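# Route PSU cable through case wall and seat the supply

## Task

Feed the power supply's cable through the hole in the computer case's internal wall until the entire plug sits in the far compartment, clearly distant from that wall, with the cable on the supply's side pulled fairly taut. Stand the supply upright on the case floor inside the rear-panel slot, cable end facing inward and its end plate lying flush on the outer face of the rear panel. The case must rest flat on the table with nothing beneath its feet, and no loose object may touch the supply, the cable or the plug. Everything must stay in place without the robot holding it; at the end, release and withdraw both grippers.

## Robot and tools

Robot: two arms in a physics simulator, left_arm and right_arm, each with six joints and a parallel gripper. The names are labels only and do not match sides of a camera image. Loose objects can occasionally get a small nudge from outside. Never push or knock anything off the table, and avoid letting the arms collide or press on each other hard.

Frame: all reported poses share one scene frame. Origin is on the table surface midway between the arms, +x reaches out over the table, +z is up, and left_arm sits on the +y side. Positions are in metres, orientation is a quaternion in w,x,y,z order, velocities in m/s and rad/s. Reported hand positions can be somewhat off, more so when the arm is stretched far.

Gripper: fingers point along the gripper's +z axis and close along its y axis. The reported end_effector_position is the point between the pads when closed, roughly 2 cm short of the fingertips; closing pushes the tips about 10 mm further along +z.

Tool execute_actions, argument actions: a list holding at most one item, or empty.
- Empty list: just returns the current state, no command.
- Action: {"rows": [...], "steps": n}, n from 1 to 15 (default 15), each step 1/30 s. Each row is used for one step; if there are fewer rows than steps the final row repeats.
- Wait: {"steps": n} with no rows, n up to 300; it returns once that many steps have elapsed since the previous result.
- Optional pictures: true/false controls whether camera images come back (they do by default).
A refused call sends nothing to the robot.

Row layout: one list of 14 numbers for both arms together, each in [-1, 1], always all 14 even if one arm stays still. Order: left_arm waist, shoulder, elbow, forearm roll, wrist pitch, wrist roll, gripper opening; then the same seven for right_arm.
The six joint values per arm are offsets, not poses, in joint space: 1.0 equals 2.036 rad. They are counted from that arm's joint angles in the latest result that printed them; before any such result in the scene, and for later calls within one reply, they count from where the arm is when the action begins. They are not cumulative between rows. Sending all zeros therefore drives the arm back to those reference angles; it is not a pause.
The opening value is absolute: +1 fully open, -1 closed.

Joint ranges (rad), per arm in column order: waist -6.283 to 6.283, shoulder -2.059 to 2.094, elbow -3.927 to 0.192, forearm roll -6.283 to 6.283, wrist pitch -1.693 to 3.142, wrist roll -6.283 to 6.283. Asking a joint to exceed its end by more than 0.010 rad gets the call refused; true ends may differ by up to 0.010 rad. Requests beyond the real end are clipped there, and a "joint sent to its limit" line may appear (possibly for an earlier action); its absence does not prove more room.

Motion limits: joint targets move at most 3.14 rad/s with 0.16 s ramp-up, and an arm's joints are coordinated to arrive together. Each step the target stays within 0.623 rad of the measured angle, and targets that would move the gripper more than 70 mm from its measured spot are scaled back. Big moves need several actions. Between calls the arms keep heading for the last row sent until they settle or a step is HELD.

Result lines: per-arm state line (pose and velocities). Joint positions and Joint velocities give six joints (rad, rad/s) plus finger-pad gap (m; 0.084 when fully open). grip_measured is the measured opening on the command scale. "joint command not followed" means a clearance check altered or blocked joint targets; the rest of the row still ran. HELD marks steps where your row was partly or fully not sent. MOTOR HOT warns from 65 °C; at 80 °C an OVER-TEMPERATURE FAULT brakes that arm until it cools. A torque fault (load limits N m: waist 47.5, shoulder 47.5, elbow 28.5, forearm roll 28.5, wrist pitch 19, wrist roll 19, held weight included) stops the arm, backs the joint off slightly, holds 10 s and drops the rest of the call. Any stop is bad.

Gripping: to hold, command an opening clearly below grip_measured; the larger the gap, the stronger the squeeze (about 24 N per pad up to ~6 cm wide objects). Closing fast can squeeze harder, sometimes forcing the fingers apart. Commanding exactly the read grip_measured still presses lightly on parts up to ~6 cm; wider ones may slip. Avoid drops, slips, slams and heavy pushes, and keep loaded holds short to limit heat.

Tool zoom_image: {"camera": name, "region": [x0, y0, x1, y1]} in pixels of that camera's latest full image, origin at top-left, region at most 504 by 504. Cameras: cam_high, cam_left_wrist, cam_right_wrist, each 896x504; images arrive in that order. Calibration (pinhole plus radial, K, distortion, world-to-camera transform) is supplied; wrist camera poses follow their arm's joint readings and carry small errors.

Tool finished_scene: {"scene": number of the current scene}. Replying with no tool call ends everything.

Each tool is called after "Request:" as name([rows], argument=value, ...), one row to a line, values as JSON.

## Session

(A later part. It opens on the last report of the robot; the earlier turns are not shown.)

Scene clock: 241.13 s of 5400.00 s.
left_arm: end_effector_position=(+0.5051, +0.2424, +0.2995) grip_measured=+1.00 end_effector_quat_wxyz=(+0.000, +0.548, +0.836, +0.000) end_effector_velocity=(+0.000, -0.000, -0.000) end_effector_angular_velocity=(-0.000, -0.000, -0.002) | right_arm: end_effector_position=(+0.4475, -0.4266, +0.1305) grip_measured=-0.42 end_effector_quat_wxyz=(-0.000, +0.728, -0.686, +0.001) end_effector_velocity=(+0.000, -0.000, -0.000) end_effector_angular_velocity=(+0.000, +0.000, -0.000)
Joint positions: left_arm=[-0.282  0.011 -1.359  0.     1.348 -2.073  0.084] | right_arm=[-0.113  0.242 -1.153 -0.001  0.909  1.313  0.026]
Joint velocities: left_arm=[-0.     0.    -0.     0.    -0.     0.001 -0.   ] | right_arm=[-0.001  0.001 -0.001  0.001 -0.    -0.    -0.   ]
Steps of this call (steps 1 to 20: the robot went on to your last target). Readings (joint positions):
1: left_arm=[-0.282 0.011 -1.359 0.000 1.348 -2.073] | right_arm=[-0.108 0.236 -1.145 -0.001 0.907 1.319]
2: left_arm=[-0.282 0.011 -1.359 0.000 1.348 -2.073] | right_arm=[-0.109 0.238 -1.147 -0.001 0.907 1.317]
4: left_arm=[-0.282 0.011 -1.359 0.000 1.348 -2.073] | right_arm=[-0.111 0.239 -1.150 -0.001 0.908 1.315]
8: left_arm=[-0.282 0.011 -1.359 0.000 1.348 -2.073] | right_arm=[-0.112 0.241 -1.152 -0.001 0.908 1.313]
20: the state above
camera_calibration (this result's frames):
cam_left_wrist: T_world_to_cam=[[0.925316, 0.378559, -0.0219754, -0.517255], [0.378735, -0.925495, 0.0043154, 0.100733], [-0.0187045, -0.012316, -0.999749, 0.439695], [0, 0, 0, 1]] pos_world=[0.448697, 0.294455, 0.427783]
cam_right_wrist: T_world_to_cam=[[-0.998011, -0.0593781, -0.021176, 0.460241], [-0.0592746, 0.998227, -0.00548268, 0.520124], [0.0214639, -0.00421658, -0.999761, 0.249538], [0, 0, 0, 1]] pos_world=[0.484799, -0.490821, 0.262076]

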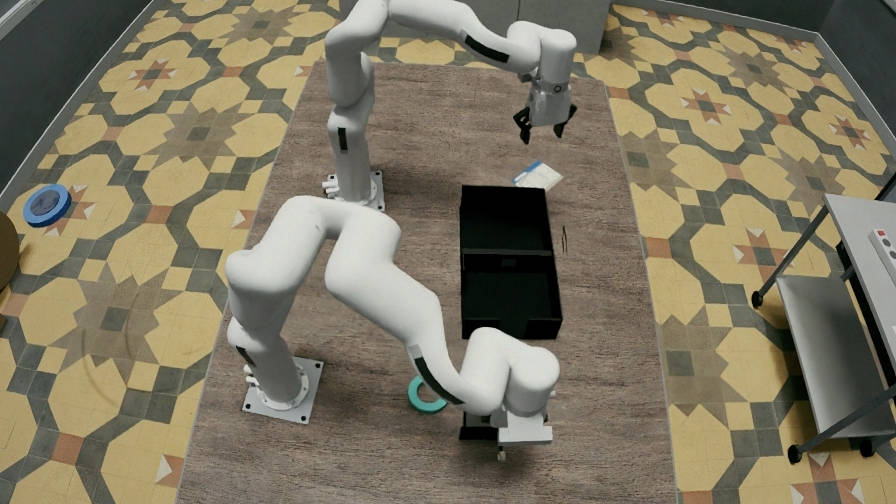

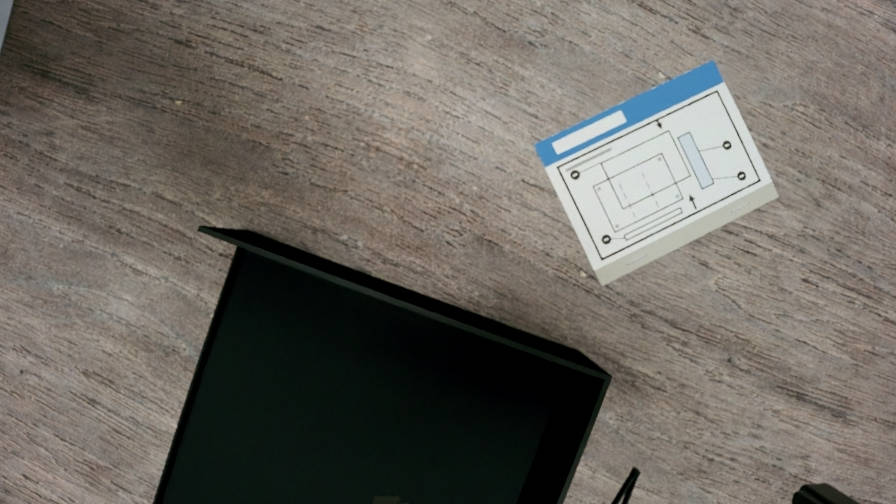

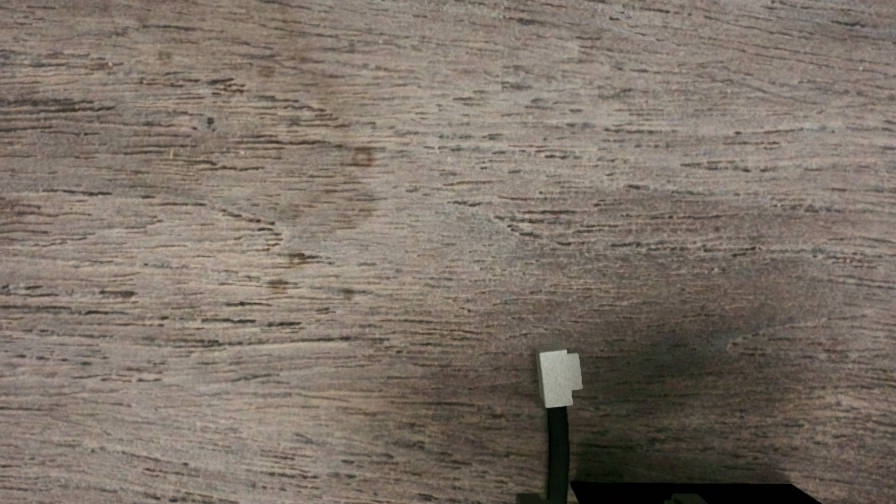

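Request:
execute_actions([
  {"rows": [[0,0,0,0,0,0,1,0.0052,0.0933,0.0406,0,-0.133,0.0052,-0.4]], "steps": 15},
], pictures=false)

Request:
execute_actions([
  {"steps": 15},
])

Scene clock: 247.77 s of 5400.00 s.
left_arm: end_effector_position=(+0.5051, +0.2424, +0.2995) grip_measured=+1.00 end_effector_quat_wxyz=(+0.000, +0.548, +0.836, +0.000) end_effector_velocity=(+0.000, +0.000, -0.000) end_effector_angular_velocity=(+0.000, +0.000, -0.000) | right_arm: end_effector_position=(+0.4514, -0.4218, +0.0348) grip_measured=-0.42 end_effector_quat_wxyz=(-0.005, +0.728, -0.686, +0.009) end_effector_velocity=(+0.022, -0.000, -0.004) end_effector_angular_velocity=(-0.015, -0.079, +0.004)
Joint positions: left_arm=[-0.282  0.011 -1.359  0.     1.348 -2.073  0.084] | right_arm=[-0.103  0.416 -1.084 -0.     0.647  1.323  0.026]
Joint velocities: left_arm=[ 0.  0. -0.  0.  0.  0.  0.] | right_arm=[ 0.007  0.025 -0.003 -0.    -0.103  0.003  0.   ]
Steps of this call (steps 1 to 15: the robot went on to your last target; steps 16 to 90: nothing new was sent; then 3.13 s passed at rest; steps 91 to 105: all 15 steps of this action). Readings (joint positions):
91: left_arm=[-0.282 0.011 -1.359 0.000 1.348 -2.073] | right_arm=[-0.113 0.242 -1.153 -0.001 0.908 1.313]
92: left_arm=[-0.282 0.011 -1.359 0.000 1.348 -2.073] | right_arm=[-0.113 0.244 -1.153 -0.001 0.904 1.313]
94: left_arm=[-0.282 0.011 -1.359 0.000 1.348 -2.073] | right_arm=[-0.112 0.268 -1.146 -0.001 0.863 1.315]
98: left_arm=[-0.282 0.011 -1.359 0.000 1.348 -2.073] | right_arm=[-0.107 0.361 -1.100 -0.001 0.742 1.319]
105: the state above

Scene clock: 248.27 s of 5400.00 s.
left_arm: end_effector_position=(+0.5051, +0.2424, +0.2995) grip_measured=+1.00 end_effector_quat_wxyz=(+0.000, +0.548, +0.836, +0.000) end_effector_velocity=(-0.000, -0.000, -0.000) end_effector_angular_velocity=(+0.000, +0.001, -0.002) | right_arm: end_effector_position=(+0.4527, -0.4219, +0.0346) grip_measured=-0.42 end_effector_quat_wxyz=(-0.007, +0.728, -0.686, +0.012) end_effector_velocity=(-0.000, -0.000, +0.000) end_effector_angular_velocity=(-0.000, +0.000, -0.001)
Joint positions: left_arm=[-0.282  0.011 -1.359  0.     1.348 -2.073  0.084] | right_arm=[-0.103  0.416 -1.081 -0.001  0.638  1.323  0.026]
Joint velocities: left_arm=[-0.     0.     0.     0.    -0.     0.001 -0.   ] | right_arm=[-0.    -0.     0.    -0.     0.     0.001 -0.   ]
Steps of this call (steps 1 to 15: the robot went on to your last target). Readings (joint positions):
1: left_arm=[-0.282 0.011 -1.359 0.000 1.348 -2.073] | right_arm=[-0.103 0.417 -1.084 -0.000 0.644 1.323]
2: left_arm=[-0.282 0.011 -1.359 0.000 1.348 -2.073] | right_arm=[-0.103 0.417 -1.084 -0.000 0.642 1.323]
4: left_arm=[-0.282 0.011 -1.359 0.000 1.348 -2.073] | right_arm=[-0.103 0.417 -1.083 -0.000 0.640 1.323]
8: left_arm=[-0.282 0.011 -1.359 0.000 1.348 -2.073] | right_arm=[-0.103 0.417 -1.082 -0.001 0.638 1.323]
15: the state above
All arms were judged still, so your last target was given up. Only a new action makes them travel on or press farther. Fingers that are still opening or closing keep moving.
camera_calibration (this result's frames):
cam_left_wrist: T_world_to_cam=[[0.925316, 0.378559, -0.0219754, -0.517255], [0.378735, -0.925495, 0.00431539, 0.100733], [-0.0187045, -0.012316, -0.999749, 0.439695], [0, 0, 0, 1]] pos_world=[0.448697, 0.294455, 0.427783]
cam_right_wrist: T_world_to_cam=[[-0.997205, -0.0596782, -0.0449428, 0.46394], [-0.059228, 0.998181, -0.011285, 0.515438], [0.0455345, -0.00859156, -0.998926, 0.140757], [0, 0, 0, 1]] pos_world=[0.486762, -0.485604, 0.167273]

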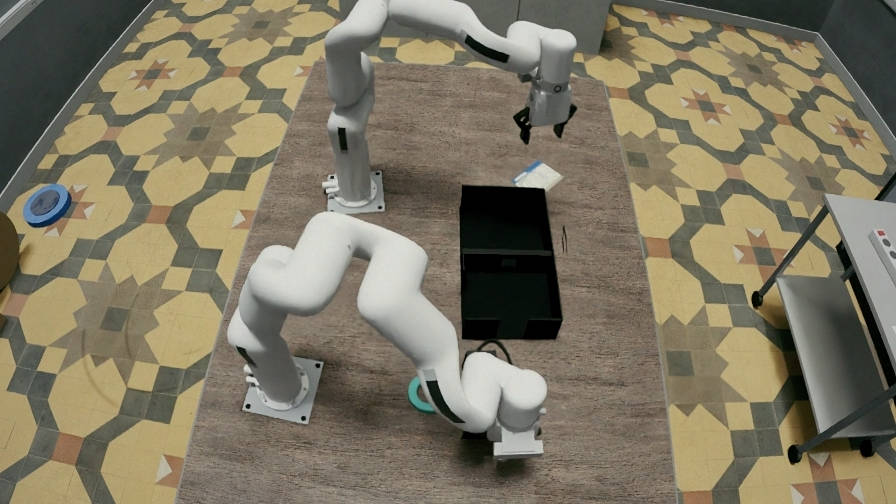

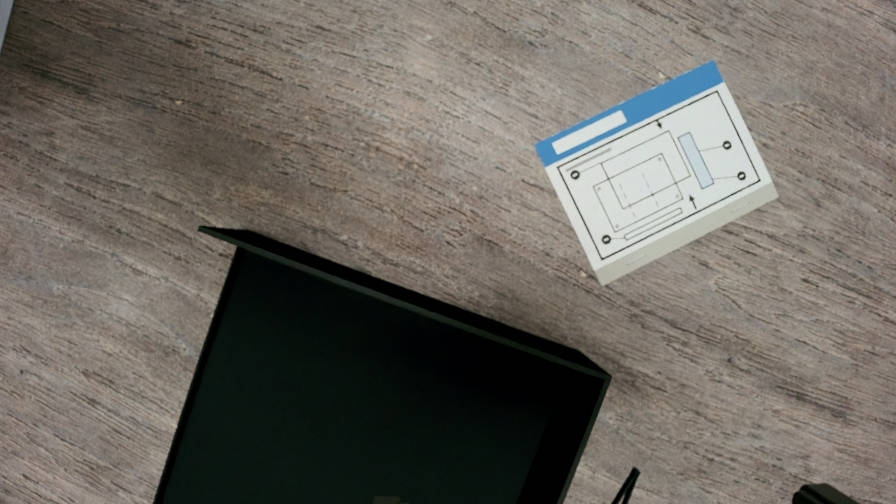

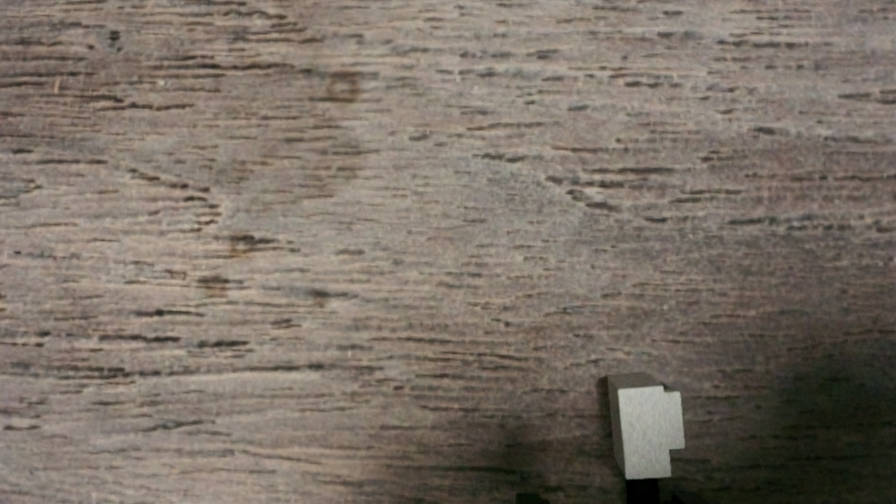

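Request:
execute_actions([
  {"rows": [[0,0,0,0,0,0,1,0,-0.0231,-0.0114,0,0.0477,0,-0.4]], "steps": 12},
], pictures=false)

Request:
execute_actions([
  {"rows": [[0,0,0,0,0,0,1,-0.0225,0,0,0,0,-0.0225,-0.4]], "steps": 15},
])

Scene clock: 255.37 s of 5400.00 s.
left_arm: end_effector_position=(+0.5051, +0.2424, +0.2995) grip_measured=+1.00 end_effector_quat_wxyz=(+0.000, +0.548, +0.836, +0.000) end_effector_velocity=(-0.000, -0.000, -0.000) end_effector_angular_velocity=(-0.000, +0.000, +0.000) | right_arm: end_effector_position=(+0.4478, -0.4209, +0.0561) grip_measured=-0.42 end_effector_quat_wxyz=(+0.001, +0.728, -0.686, -0.002) end_effector_velocity=(+0.005, -0.002, +0.019) end_effector_angular_velocity=(-0.002, -0.010, -0.001)
Joint positions: left_arm=[-0.282  0.011 -1.359  0.     1.348 -2.073  0.084] | right_arm=[-0.102  0.374 -1.101 -0.001  0.731  1.323  0.026]
Joint velocities: left_arm=[-0. -0.  0. -0.  0. -0.  0.] | right_arm=[-0.002 -0.029 -0.021  0.001  0.039 -0.001 -0.   ]
Steps of this call (steps 1 to 90: nothing new was sent; then 3.70 s passed at rest; steps 91 to 102: all 12 steps of this action). Readings (joint positions):
91: left_arm=[-0.282 0.011 -1.359 0.000 1.348 -2.073] | right_arm=[-0.103 0.416 -1.081 -0.001 0.638 1.323]
92: left_arm=[-0.282 0.011 -1.359 0.000 1.348 -2.073] | right_arm=[-0.103 0.415 -1.082 -0.001 0.642 1.323]
94: left_arm=[-0.282 0.011 -1.359 0.000 1.348 -2.073] | right_arm=[-0.103 0.405 -1.081 -0.001 0.674 1.324]
98: left_arm=[-0.282 0.011 -1.359 0.000 1.348 -2.073] | right_arm=[-0.102 0.383 -1.092 -0.001 0.720 1.324]
102: the state above

Scene clock: 255.87 s of 5400.00 s.
left_arm: end_effector_position=(+0.5051, +0.2424, +0.2995) grip_measured=+1.00 end_effector_quat_wxyz=(+0.000, +0.548, +0.836, +0.000) end_effector_velocity=(-0.000, -0.000, -0.000) end_effector_angular_velocity=(+0.000, +0.001, -0.001) | right_arm: end_effector_position=(+0.4429, -0.4435, +0.0561) grip_measured=-0.42 end_effector_quat_wxyz=(+0.001, +0.728, -0.685, -0.002) end_effector_velocity=(+0.000, -0.003, +0.001) end_effector_angular_velocity=(-0.001, -0.002, +0.001)
Joint positions: left_arm=[-0.282  0.011 -1.359  0.     1.348 -2.073  0.084] | right_arm=[-0.147  0.374 -1.101 -0.001  0.731  1.278  0.026]
Joint velocities: left_arm=[-0.    -0.     0.001 -0.     0.     0.001 -0.   ] | right_arm=[-0.005 -0.    -0.002 -0.    -0.    -0.005 -0.   ]
Steps of this call (steps 1 to 15: all 15 steps of this action). Readings (joint positions):
1: left_arm=[-0.282 0.011 -1.359 0.000 1.348 -2.073] | right_arm=[-0.103 0.373 -1.101 -0.001 0.732 1.323]
2: left_arm=[-0.282 0.011 -1.359 0.000 1.348 -2.073] | right_arm=[-0.105 0.373 -1.102 -0.001 0.733 1.319]
4: left_arm=[-0.282 0.011 -1.359 0.000 1.348 -2.073] | right_arm=[-0.123 0.373 -1.101 -0.001 0.732 1.302]
8: left_arm=[-0.282 0.011 -1.359 0.000 1.348 -2.073] | right_arm=[-0.144 0.374 -1.100 -0.001 0.732 1.284]
15: the state above
camera_calibration (this result's frames):
cam_left_wrist: T_world_to_cam=[[0.925316, 0.378559, -0.0219755, -0.517255], [0.378735, -0.925495, 0.00431541, 0.100733], [-0.0187046, -0.012316, -0.999749, 0.439695], [0, 0, 0, 1]] pos_world=[0.448697, 0.294455, 0.427783]
cam_right_wrist: T_world_to_cam=[[-0.998103, -0.0598975, -0.0142513, 0.452473], [-0.0598547, 0.998201, -0.00341656, 0.53647], [0.0144303, -0.00255707, -0.999893, 0.178966], [0, 0, 0, 1]] pos_world=[0.481142, -0.507945, 0.187228]

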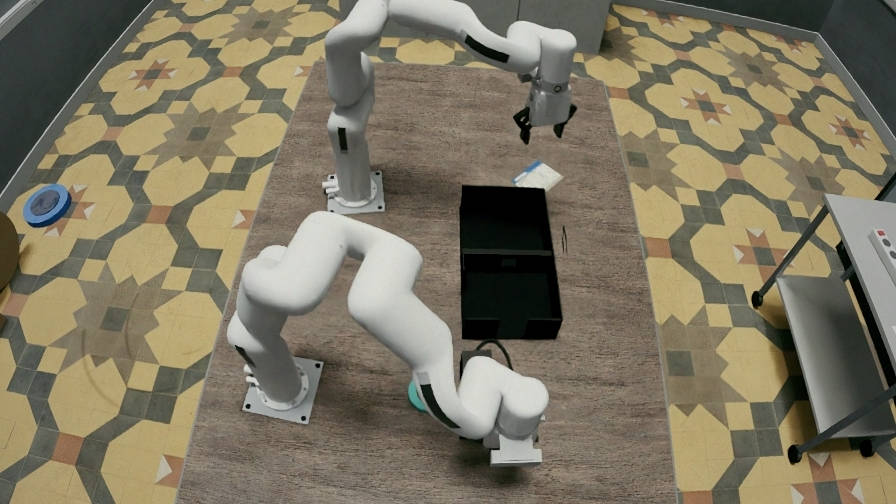

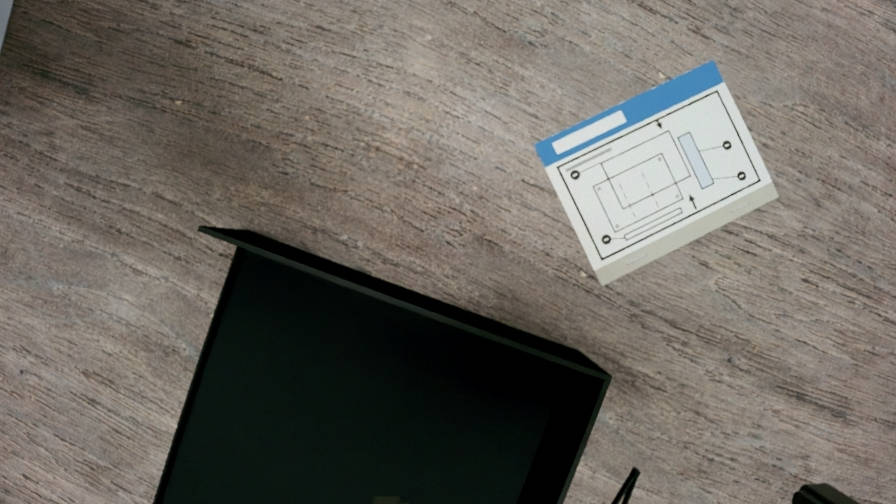

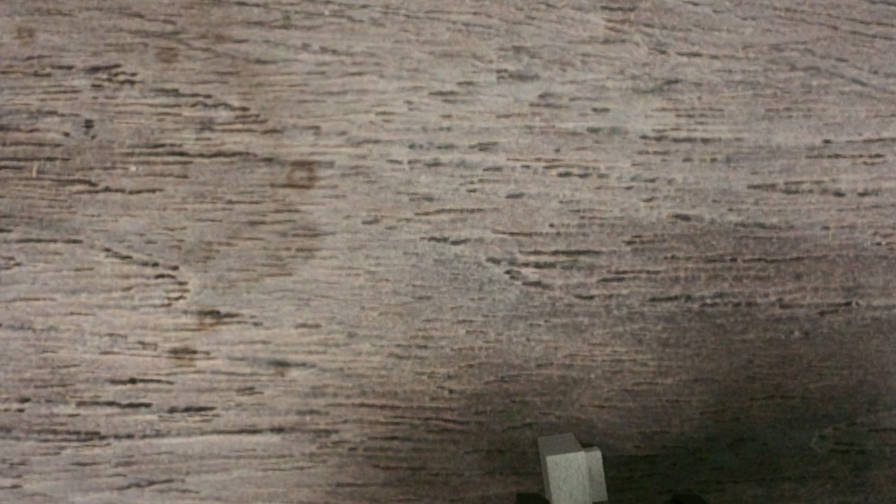

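Request:
execute_actions([
  {"rows": [[0,0,0,0,0,0,1,0,0.0336,-0.0023,0,-0.0333,0,-0.4]], "steps": 15},
], pictures=false)

Request:
execute_actions([
  {"steps": 10},
])

Scene clock: 260.70 s of 5400.00 s.
left_arm: end_effector_position=(+0.5051, +0.2424, +0.2995) grip_measured=+1.00 end_effector_quat_wxyz=(+0.000, +0.548, +0.836, +0.000) end_effector_velocity=(-0.000, +0.000, -0.000) end_effector_angular_velocity=(+0.000, +0.001, -0.000) | right_arm: end_effector_position=(+0.4470, -0.4444, +0.0283) grip_measured=-0.42 end_effector_quat_wxyz=(+0.000, +0.728, -0.685, +0.000) end_effector_velocity=(-0.002, +0.001, -0.006) end_effector_angular_velocity=(+0.001, +0.005, +0.000)
Joint positions: left_arm=[-0.282  0.011 -1.359  0.     1.348 -2.073  0.084] | right_arm=[-0.147  0.441 -1.106 -0.001  0.664  1.278  0.026]
Joint velocities: left_arm=[ 0.     0.     0.001 -0.     0.     0.     0.   ] | right_arm=[ 0.     0.01   0.003  0.    -0.008 -0.    -0.   ]
Steps of this call (steps 1 to 15: the robot went on to your last target; steps 16 to 90: nothing new was sent; then 1.33 s passed at rest; steps 91 to 105: all 15 steps of this action). Readings (joint positions):
91: left_arm=[-0.282 0.011 -1.359 0.000 1.348 -2.073] | right_arm=[-0.148 0.374 -1.101 -0.001 0.731 1.278]
92: left_arm=[-0.282 0.011 -1.359 0.000 1.348 -2.073] | right_arm=[-0.148 0.377 -1.102 -0.001 0.727 1.278]
94: left_arm=[-0.282 0.011 -1.359 0.000 1.348 -2.073] | right_arm=[-0.148 0.400 -1.106 -0.001 0.702 1.278]
98: left_arm=[-0.282 0.011 -1.359 0.000 1.348 -2.073] | right_arm=[-0.148 0.435 -1.102 -0.001 0.674 1.278]
105: the state above

Scene clock: 261.03 s of 5400.00 s.
left_arm: end_effector_position=(+0.5051, +0.2424, +0.2995) grip_measured=+1.00 end_effector_quat_wxyz=(+0.000, +0.548, +0.836, +0.000) end_effector_velocity=(-0.000, -0.000, -0.000) end_effector_angular_velocity=(+0.000, +0.001, -0.003) | right_arm: end_effector_position=(+0.4467, -0.4444, +0.0276) grip_measured=-0.42 end_effector_quat_wxyz=(+0.000, +0.728, -0.685, +0.000) end_effector_velocity=(-0.000, +0.000, -0.001) end_effector_angular_velocity=(-0.000, +0.001, -0.001)
Joint positions: left_arm=[-0.282  0.011 -1.359  0.     1.348 -2.073  0.084] | right_arm=[-0.147  0.442 -1.106 -0.001  0.664  1.278  0.026]
Joint velocities: left_arm=[-0.     0.     0.001  0.    -0.     0.002  0.   ] | right_arm=[ 0.     0.001  0.001 -0.001 -0.     0.001 -0.   ]
Steps of this call (steps 1 to 10: the robot went on to your last target). Readings (joint positions):
1: left_arm=[-0.282 0.011 -1.359 0.000 1.348 -2.073] | right_arm=[-0.147 0.441 -1.106 -0.001 0.664 1.278]
2: left_arm=[-0.282 0.011 -1.359 0.000 1.348 -2.073] | right_arm=[-0.147 0.441 -1.106 -0.001 0.664 1.278]
4: left_arm=[-0.282 0.011 -1.359 0.000 1.348 -2.073] | right_arm=[-0.147 0.442 -1.106 -0.001 0.664 1.278]
8: left_arm=[-0.282 0.011 -1.359 0.000 1.348 -2.073] | right_arm=[-0.147 0.442 -1.106 -0.001 0.664 1.278]
10: the state above
camera_calibration (this result's frames):
cam_left_wrist: T_world_to_cam=[[0.925316, 0.378559, -0.0219754, -0.517255], [0.378735, -0.925495, 0.00431533, 0.100733], [-0.0187045, -0.0123159, -0.999749, 0.439695], [0, 0, 0, 1]] pos_world=[0.448697, 0.294455, 0.427783]
cam_right_wrist: T_world_to_cam=[[-0.998034, -0.0599485, -0.0183019, 0.455843], [-0.059874, 0.998195, -0.00459283, 0.537518], [0.0185442, -0.00348799, -0.999822, 0.148204], [0, 0, 0, 1]] pos_world=[0.484382, -0.508704, 0.158989]

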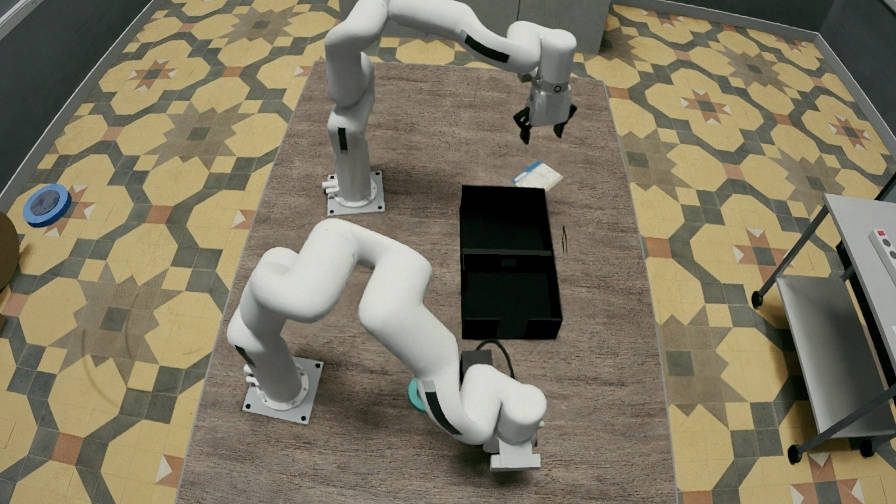

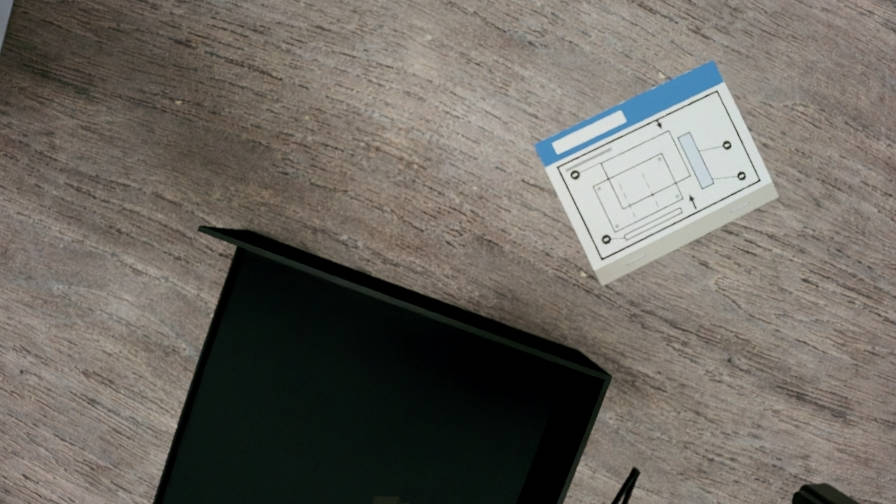

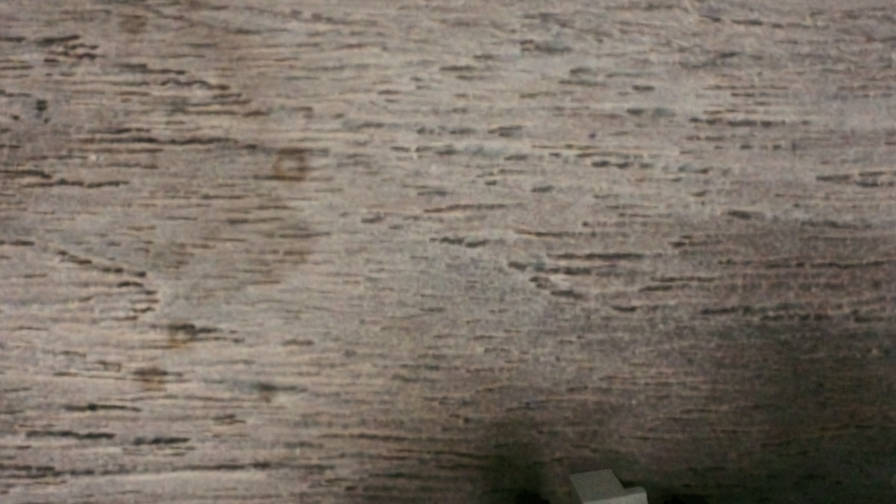

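Request:
execute_actions([
  {"rows": [[0,0,0,0,0,0,1,0,0,0,0,0,0,-1]], "steps": 12},
], pictures=false)

Scene clock: 263.83 s of 5400.00 s.
left_arm: end_effector_position=(+0.5051, +0.2424, +0.2995) grip_measured=+1.00 end_effector_quat_wxyz=(+0.000, +0.548, +0.836, +0.000) end_effector_velocity=(+0.000, -0.000, +0.000) end_effector_angular_velocity=(-0.000, -0.001, -0.000) | right_arm: end_effector_position=(+0.4467, -0.4444, +0.0276) grip_measured=-0.68 end_effector_quat_wxyz=(+0.000, +0.728, -0.685, +0.000) end_effector_velocity=(-0.000, +0.000, -0.000) end_effector_angular_velocity=(+0.000, +0.001, -0.000)
Joint positions: left_arm=[-0.282  0.011 -1.359  0.     1.348 -2.073  0.084] | right_arm=[-0.147  0.442 -1.105 -0.001  0.664  1.278  0.014]
Joint velocities: left_arm=[-0.    -0.    -0.001 -0.    -0.     0.     0.   ] | right_arm=[-0.     0.     0.001 -0.    -0.     0.001 -0.   ]
Steps of this call (steps 1 to 15: the robot went on to your last target; steps 16 to 72: nothing new was sent; steps 73 to 84: all 12 steps of this action). Readings (joint positions):
73: left_arm=[-0.282 0.011 -1.359 0.000 1.348 -2.073] | right_arm=[-0.147 0.442 -1.105 -0.001 0.663 1.278]
74: left_arm=[-0.282 0.011 -1.359 0.000 1.348 -2.073] | right_arm=[-0.147 0.442 -1.105 -0.001 0.664 1.278]
76: left_arm=[-0.282 0.011 -1.359 0.000 1.348 -2.073] | right_arm=[-0.147 0.442 -1.105 -0.001 0.664 1.278]
80: left_arm=[-0.282 0.011 -1.359 0.000 1.348 -2.073] | right_arm=[-0.147 0.442 -1.105 -0.001 0.664 1.278]
84: the state above

Request:
execute_actions([
  {"rows": [[0,0,0,0,0,0,1,0.0356,0.104,-0.1806,0,0.0762,0.0361,-1]], "steps": 15},
], pictures=false)

Request:
execute_actions([
  {"steps": 15},
], pictures=false)

Request:
execute_actions([
  {"rows": [[0,0,0,0,0,0,1,0,0,0,0,0,0,-0.3]], "steps": 10},
], pictures=false)

Request:
execute_actions([
  {"rows": [[0,0,0,0,0,0,1,0,-0.09,-0.03,0,0.12,0,-0.3]], "steps": 15},
], pictures=false)

Request:
execute_actions([
  {"steps": 15},
])

Scene clock: 271.47 s of 5400.00 s.
left_arm: end_effector_position=(+0.5051, +0.2424, +0.2995) grip_measured=+1.00 end_effector_quat_wxyz=(+0.000, +0.548, +0.836, +0.000) end_effector_velocity=(-0.000, -0.000, -0.000) end_effector_angular_velocity=(+0.000, +0.001, -0.002) | right_arm: end_effector_position=(+0.5272, -0.4207, +0.0311) grip_measured=-0.68 end_effector_quat_wxyz=(+0.000, +0.728, -0.686, +0.000) end_effector_velocity=(+0.019, +0.004, -0.001) end_effector_angular_velocity=(+0.002, +0.009, -0.014)
Joint positions: left_arm=[-0.282  0.011 -1.359  0.     1.348 -2.073  0.084] | right_arm=[-0.077  0.648 -1.461 -0.001  0.814  1.349  0.014]
Joint velocities: left_arm=[-0.001  0.     0.     0.     0.     0.001  0.   ] | right_arm=[ 0.011  0.062 -0.107  0.     0.054  0.025  0.   ]
Steps of this call (steps 1 to 15: the robot went on to your last target; steps 16 to 90: nothing new was sent; then 4.13 s passed at rest; steps 91 to 105: all 15 steps of this action). Readings (joint positions):
91: left_arm=[-0.282 0.011 -1.359 0.000 1.348 -2.073] | right_arm=[-0.147 0.442 -1.106 -0.001 0.664 1.278]
92: left_arm=[-0.282 0.011 -1.359 0.000 1.348 -2.073] | right_arm=[-0.147 0.444 -1.109 -0.001 0.666 1.279]
94: left_arm=[-0.282 0.011 -1.359 0.000 1.348 -2.073] | right_arm=[-0.140 0.468 -1.149 -0.001 0.685 1.288]
98: left_arm=[-0.282 0.011 -1.359 0.000 1.348 -2.073] | right_arm=[-0.101 0.577 -1.341 -0.001 0.761 1.325]
105: the state above

Scene clock: 271.97 s of 5400.00 s.
left_arm: end_effector_position=(+0.5051, +0.2424, +0.2995) grip_measured=+1.00 end_effector_quat_wxyz=(+0.000, +0.548, +0.836, +0.000) end_effector_velocity=(-0.000, +0.000, -0.000) end_effector_angular_velocity=(-0.000, +0.000, -0.000) | right_arm: end_effector_position=(+0.5298, -0.4199, +0.0316) grip_measured=-0.68 end_effector_quat_wxyz=(+0.000, +0.728, -0.686, +0.000) end_effector_velocity=(-0.000, +0.000, -0.001) end_effector_angular_velocity=(-0.000, +0.001, +0.001)
Joint positions: left_arm=[-0.282  0.011 -1.359  0.     1.348 -2.073  0.084] | right_arm=[-0.075  0.654 -1.473 -0.001  0.819  1.352  0.014]
Joint velocities: left_arm=[ 0. -0.  0. -0.  0.  0.  0.] | right_arm=[ 0.001  0.001 -0.    -0.    -0.    -0.     0.   ]
Steps of this call (steps 1 to 15: the robot went on to your last target). Readings (joint positions):
1: left_arm=[-0.282 0.011 -1.359 0.000 1.348 -2.073] | right_arm=[-0.077 0.649 -1.464 -0.001 0.815 1.350]
2: left_arm=[-0.282 0.011 -1.359 0.000 1.348 -2.073] | right_arm=[-0.077 0.650 -1.466 -0.001 0.816 1.351]
4: left_arm=[-0.282 0.011 -1.359 0.000 1.348 -2.073] | right_arm=[-0.076 0.652 -1.469 -0.001 0.817 1.351]
8: left_arm=[-0.282 0.011 -1.359 0.000 1.348 -2.073] | right_arm=[-0.075 0.653 -1.472 -0.001 0.818 1.352]
15: the state above

Scene clock: 272.30 s of 5400.00 s.
left_arm: end_effector_position=(+0.5051, +0.2424, +0.2995) grip_measured=+1.00 end_effector_quat_wxyz=(+0.000, +0.548, +0.836, +0.000) end_effector_velocity=(-0.000, +0.000, -0.000) end_effector_angular_velocity=(+0.000, +0.001, +0.000) | right_arm: end_effector_position=(+0.5298, -0.4199, +0.0316) grip_measured=-0.32 end_effector_quat_wxyz=(+0.000, +0.728, -0.686, +0.000) end_effector_velocity=(-0.000, +0.000, -0.000) end_effector_angular_velocity=(-0.000, +0.001, -0.001)
Joint positions: left_arm=[-0.282  0.011 -1.359  0.     1.348 -2.073  0.084] | right_arm=[-0.075  0.654 -1.473 -0.001  0.819  1.352  0.03 ]
Joint velocities: left_arm=[ 0.  0.  0.  0.  0.  0. -0.] | right_arm=[ 0.     0.     0.001 -0.     0.     0.001  0.   ]
Steps of this call (steps 1 to 10: all 10 steps of this action). Readings (joint positions):
1: left_arm=[-0.282 0.011 -1.359 0.000 1.348 -2.073] | right_arm=[-0.075 0.654 -1.473 -0.001 0.819 1.352]
2: left_arm=[-0.282 0.011 -1.359 0.000 1.348 -2.073] | right_arm=[-0.075 0.654 -1.473 -0.001 0.819 1.352]
4: left_arm=[-0.282 0.011 -1.359 0.000 1.348 -2.073] | right_arm=[-0.075 0.654 -1.473 -0.001 0.819 1.352]
8: left_arm=[-0.282 0.011 -1.359 0.000 1.348 -2.073] | right_arm=[-0.075 0.654 -1.473 -0.001 0.819 1.352]
10: the state above

Scene clock: 272.80 s of 5400.00 s.
left_arm: end_effector_position=(+0.5051, +0.2424, +0.2995) grip_measured=+1.00 end_effector_quat_wxyz=(+0.000, +0.548, +0.836, +0.000) end_effector_velocity=(+0.000, +0.000, -0.000) end_effector_angular_velocity=(+0.000, +0.000, -0.000) | right_arm: end_effector_position=(+0.5257, -0.4192, +0.1425) grip_measured=-0.32 end_effector_quat_wxyz=(-0.000, +0.728, -0.686, +0.001) end_effector_velocity=(-0.028, +0.004, +0.002) end_effector_angular_velocity=(+0.015, +0.090, -0.001)
Joint positions: left_arm=[-0.282  0.011 -1.359  0.     1.348 -2.073  0.084] | right_arm=[-0.075  0.476 -1.532 -0.001  1.054  1.352  0.03 ]
Joint velocities: left_arm=[ 0. -0.  0.  0. -0.  0. -0.] | right_arm=[-0.    -0.03   0.018  0.001  0.102 -0.    -0.   ]
Steps of this call (steps 1 to 15: all 15 steps of this action). Readings (joint positions):
1: left_arm=[-0.282 0.011 -1.359 0.000 1.348 -2.073] | right_arm=[-0.075 0.654 -1.473 -0.001 0.819 1.352]
2: left_arm=[-0.282 0.011 -1.359 0.000 1.348 -2.073] | right_arm=[-0.075 0.651 -1.473 -0.001 0.823 1.352]
4: left_arm=[-0.282 0.011 -1.359 0.000 1.348 -2.073] | right_arm=[-0.075 0.628 -1.477 -0.001 0.863 1.352]
8: left_arm=[-0.282 0.011 -1.359 0.000 1.348 -2.073] | right_arm=[-0.075 0.539 -1.514 -0.001 0.967 1.352]
15: the state above

Scene clock: 273.30 s of 5400.00 s.
left_arm: end_effector_position=(+0.5051, +0.2424, +0.2995) grip_measured=+1.00 end_effector_quat_wxyz=(+0.000, +0.548, +0.836, +0.000) end_effector_velocity=(-0.000, -0.000, -0.000) end_effector_angular_velocity=(-0.000, +0.000, +0.001) | right_arm: end_effector_position=(+0.5248, -0.4191, +0.1460) grip_measured=-0.32 end_effector_quat_wxyz=(+0.000, +0.728, -0.686, +0.000) end_effector_velocity=(+0.000, -0.000, +0.001) end_effector_angular_velocity=(-0.000, -0.001, -0.000)
Joint positions: left_arm=[-0.282  0.011 -1.359  0.     1.348 -2.073  0.084] | right_arm=[-0.075  0.471 -1.534 -0.001  1.063  1.352  0.03 ]
Joint velocities: left_arm=[-0.    -0.     0.    -0.     0.    -0.001 -0.   ] | right_arm=[-0.    -0.002 -0.    -0.     0.001  0.001 -0.   ]
Steps of this call (steps 1 to 15: the robot went on to your last target). Readings (joint positions):
1: left_arm=[-0.282 0.011 -1.359 0.000 1.348 -2.073] | right_arm=[-0.075 0.476 -1.531 -0.001 1.057 1.352]
2: left_arm=[-0.282 0.011 -1.359 0.000 1.348 -2.073] | right_arm=[-0.075 0.475 -1.531 -0.001 1.059 1.352]
4: left_arm=[-0.282 0.011 -1.359 0.000 1.348 -2.073] | right_arm=[-0.075 0.474 -1.532 -0.001 1.061 1.352]
8: left_arm=[-0.282 0.011 -1.359 0.000 1.348 -2.073] | right_arm=[-0.075 0.472 -1.533 -0.001 1.062 1.352]
15: the state above
All arms were judged still, so your last target was given up. Only a new action makes them travel on or press farther. Fingers that are still opening or closing keep moving.
camera_calibration (this result's frames):
cam_left_wrist: T_world_to_cam=[[0.925316, 0.378559, -0.0219755, -0.517255], [0.378735, -0.925495, 0.00431519, 0.100733], [-0.0187047, -0.0123158, -0.999749, 0.439695], [0, 0, 0, 1]] pos_world=[0.448697, 0.294455, 0.427783]
cam_right_wrist: T_world_to_cam=[[-0.998106, -0.0586232, -0.0186243, 0.538141], [-0.058542, 0.998273, -0.00487514, 0.51691], [0.0188779, -0.00377561, -0.999815, 0.264916], [0, 0, 0, 1]] pos_world=[0.562382, -0.483469, 0.27741]

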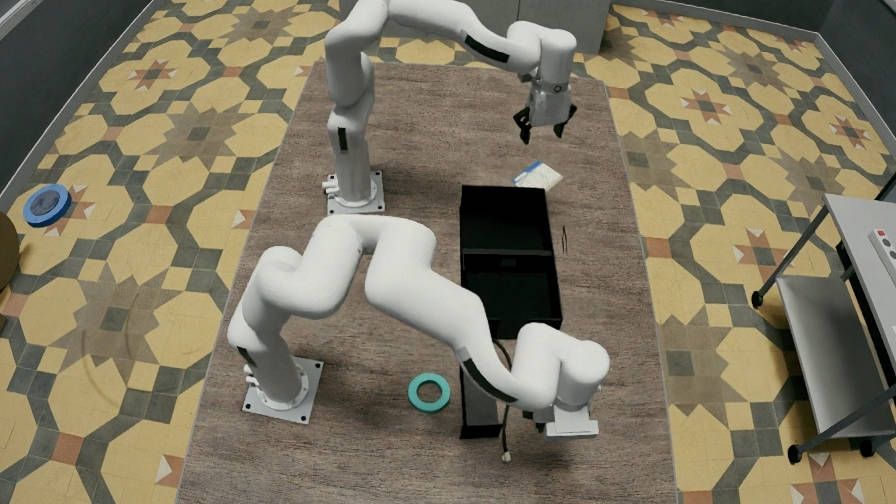

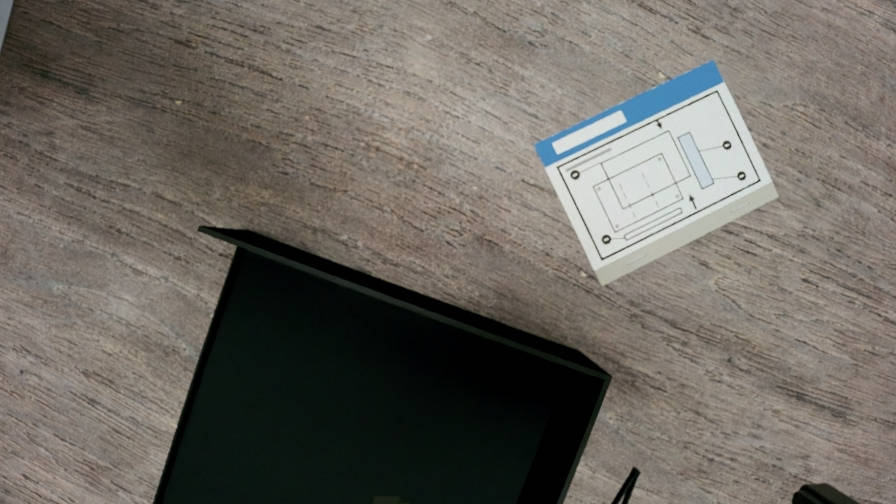

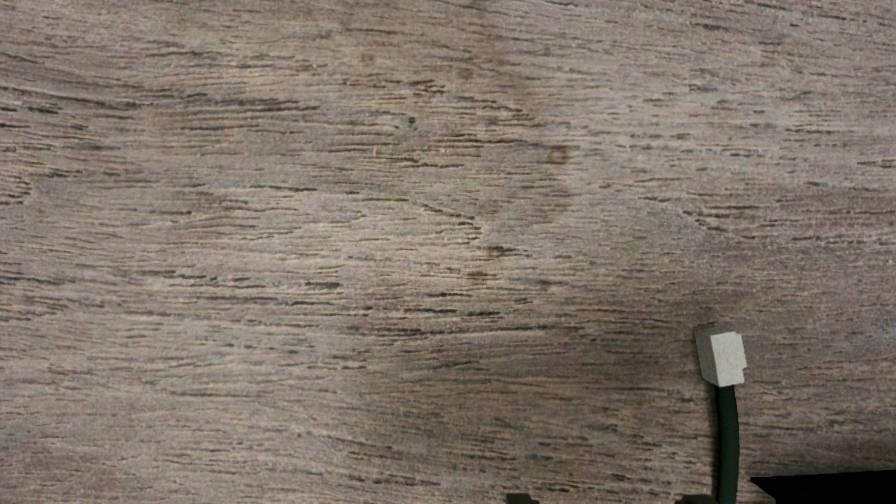

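Request:
execute_actions([
  {"rows": [[0,0,0,0,0,0,1,-0.0374,-0.0332,0.1851,0,-0.1519,-0.0379,-0.3]], "steps": 15},
], pictures=false)

Request:
execute_actions([
  {"steps": 15},
])

Scene clock: 279.37 s of 5400.00 s.
left_arm: end_effector_position=(+0.5051, +0.2424, +0.2995) grip_measured=+1.00 end_effector_quat_wxyz=(+0.000, +0.548, +0.836, +0.000) end_effector_velocity=(+0.000, +0.000, +0.000) end_effector_angular_velocity=(-0.000, -0.001, -0.000) | right_arm: end_effector_position=(+0.4589, -0.4476, +0.0625) grip_measured=-0.32 end_effector_quat_wxyz=(+0.001, +0.728, -0.686, -0.001) end_effector_velocity=(-0.014, -0.011, -0.013) end_effector_angular_velocity=(-0.017, -0.074, +0.015)
Joint positions: left_arm=[-0.282  0.011 -1.359  0.     1.348 -2.073  0.084] | right_arm=[-0.148  0.407 -1.174 -0.001  0.769  1.278  0.03 ]
Joint velocities: left_arm=[ 0.    -0.    -0.001  0.    -0.     0.    -0.   ] | right_arm=[-0.026 -0.052  0.143 -0.    -0.167 -0.04   0.   ]
Steps of this call (steps 1 to 90: nothing new was sent; then 2.57 s passed at rest; steps 91 to 105: all 15 steps of this action). Readings (joint positions):
91: left_arm=[-0.282 0.011 -1.359 0.000 1.348 -2.073] | right_arm=[-0.075 0.470 -1.534 -0.001 1.063 1.352]
92: left_arm=[-0.282 0.011 -1.359 0.000 1.348 -2.073] | right_arm=[-0.076 0.469 -1.530 -0.001 1.059 1.351]
94: left_arm=[-0.282 0.011 -1.359 0.000 1.348 -2.073] | right_arm=[-0.083 0.460 -1.493 -0.001 1.023 1.342]
98: left_arm=[-0.282 0.011 -1.359 0.000 1.348 -2.073] | right_arm=[-0.117 0.435 -1.329 -0.001 0.897 1.310]
105: the state above

Scene clock: 279.87 s of 5400.00 s.
left_arm: end_effector_position=(+0.5051, +0.2424, +0.2995) grip_measured=+1.00 end_effector_quat_wxyz=(+0.000, +0.548, +0.836, +0.000) end_effector_velocity=(-0.000, -0.000, +0.000) end_effector_angular_velocity=(-0.000, -0.000, -0.002) | right_arm: end_effector_position=(+0.4559, -0.4485, +0.0597) grip_measured=-0.32 end_effector_quat_wxyz=(+0.000, +0.728, -0.685, +0.000) end_effector_velocity=(-0.001, -0.000, -0.001) end_effector_angular_velocity=(+0.001, +0.002, -0.001)
Joint positions: left_arm=[-0.282  0.011 -1.359  0.     1.348 -2.073  0.084] | right_arm=[-0.151  0.403 -1.157 -0.001  0.754  1.275  0.03 ]
Joint velocities: left_arm=[-0.001 -0.    -0.     0.    -0.     0.001  0.   ] | right_arm=[-0.001  0.     0.003  0.    -0.001 -0.001 -0.   ]
Steps of this call (steps 1 to 15: the robot went on to your last target). Readings (joint positions):
1: left_arm=[-0.282 0.011 -1.359 0.000 1.348 -2.073] | right_arm=[-0.149 0.406 -1.170 -0.001 0.764 1.277]
2: left_arm=[-0.282 0.011 -1.359 0.000 1.348 -2.073] | right_arm=[-0.149 0.405 -1.167 -0.001 0.761 1.276]
4: left_arm=[-0.282 0.011 -1.359 0.000 1.348 -2.073] | right_arm=[-0.150 0.403 -1.163 -0.001 0.757 1.276]
8: left_arm=[-0.282 0.011 -1.359 0.000 1.348 -2.073] | right_arm=[-0.151 0.403 -1.159 -0.001 0.755 1.275]
15: the state above
camera_calibration (this result's frames):
cam_left_wrist: T_world_to_cam=[[0.925316, 0.378559, -0.0219754, -0.517255], [0.378735, -0.925495, 0.0043153, 0.100733], [-0.0187045, -0.0123159, -0.999749, 0.439695], [0, 0, 0, 1]] pos_world=[0.448697, 0.294455, 0.427783]
cam_right_wrist: T_world_to_cam=[[-0.998023, -0.059934, -0.0189434, 0.46544], [-0.0598527, 0.998196, -0.0048319, 0.542377], [0.0191988, -0.00368854, -0.999809, 0.179725], [0, 0, 0, 1]] pos_world=[0.493532, -0.51284, 0.191128]

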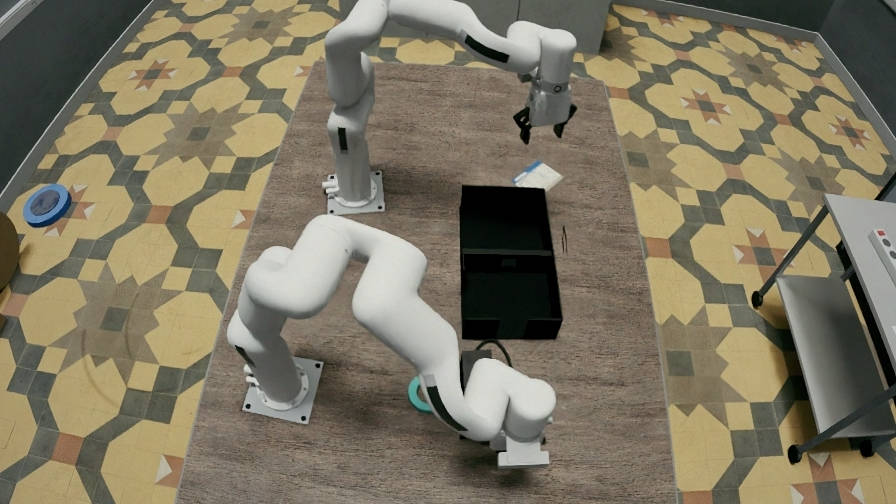

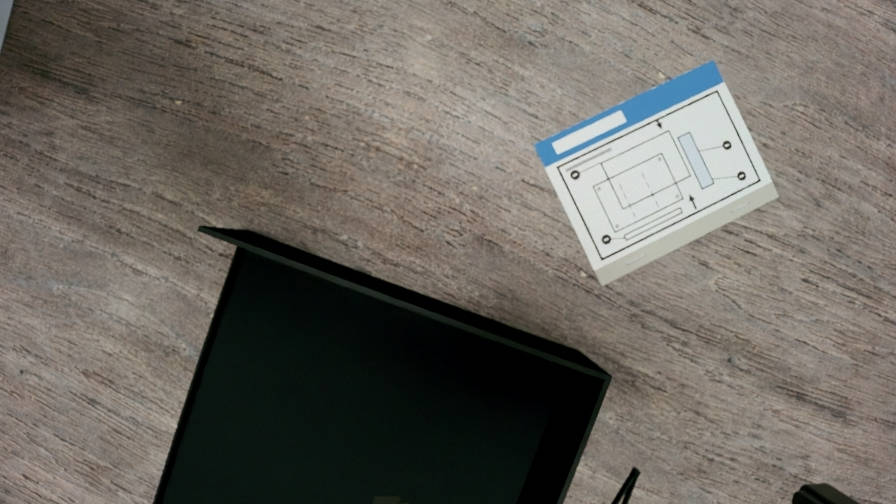

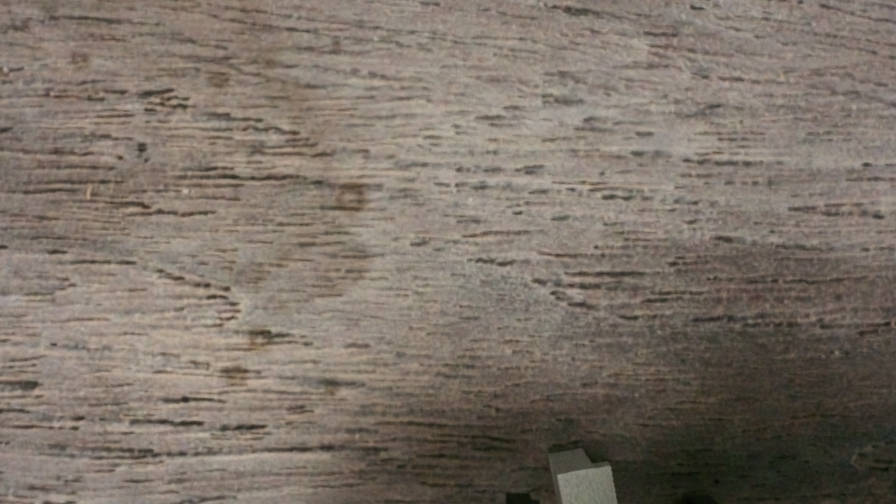

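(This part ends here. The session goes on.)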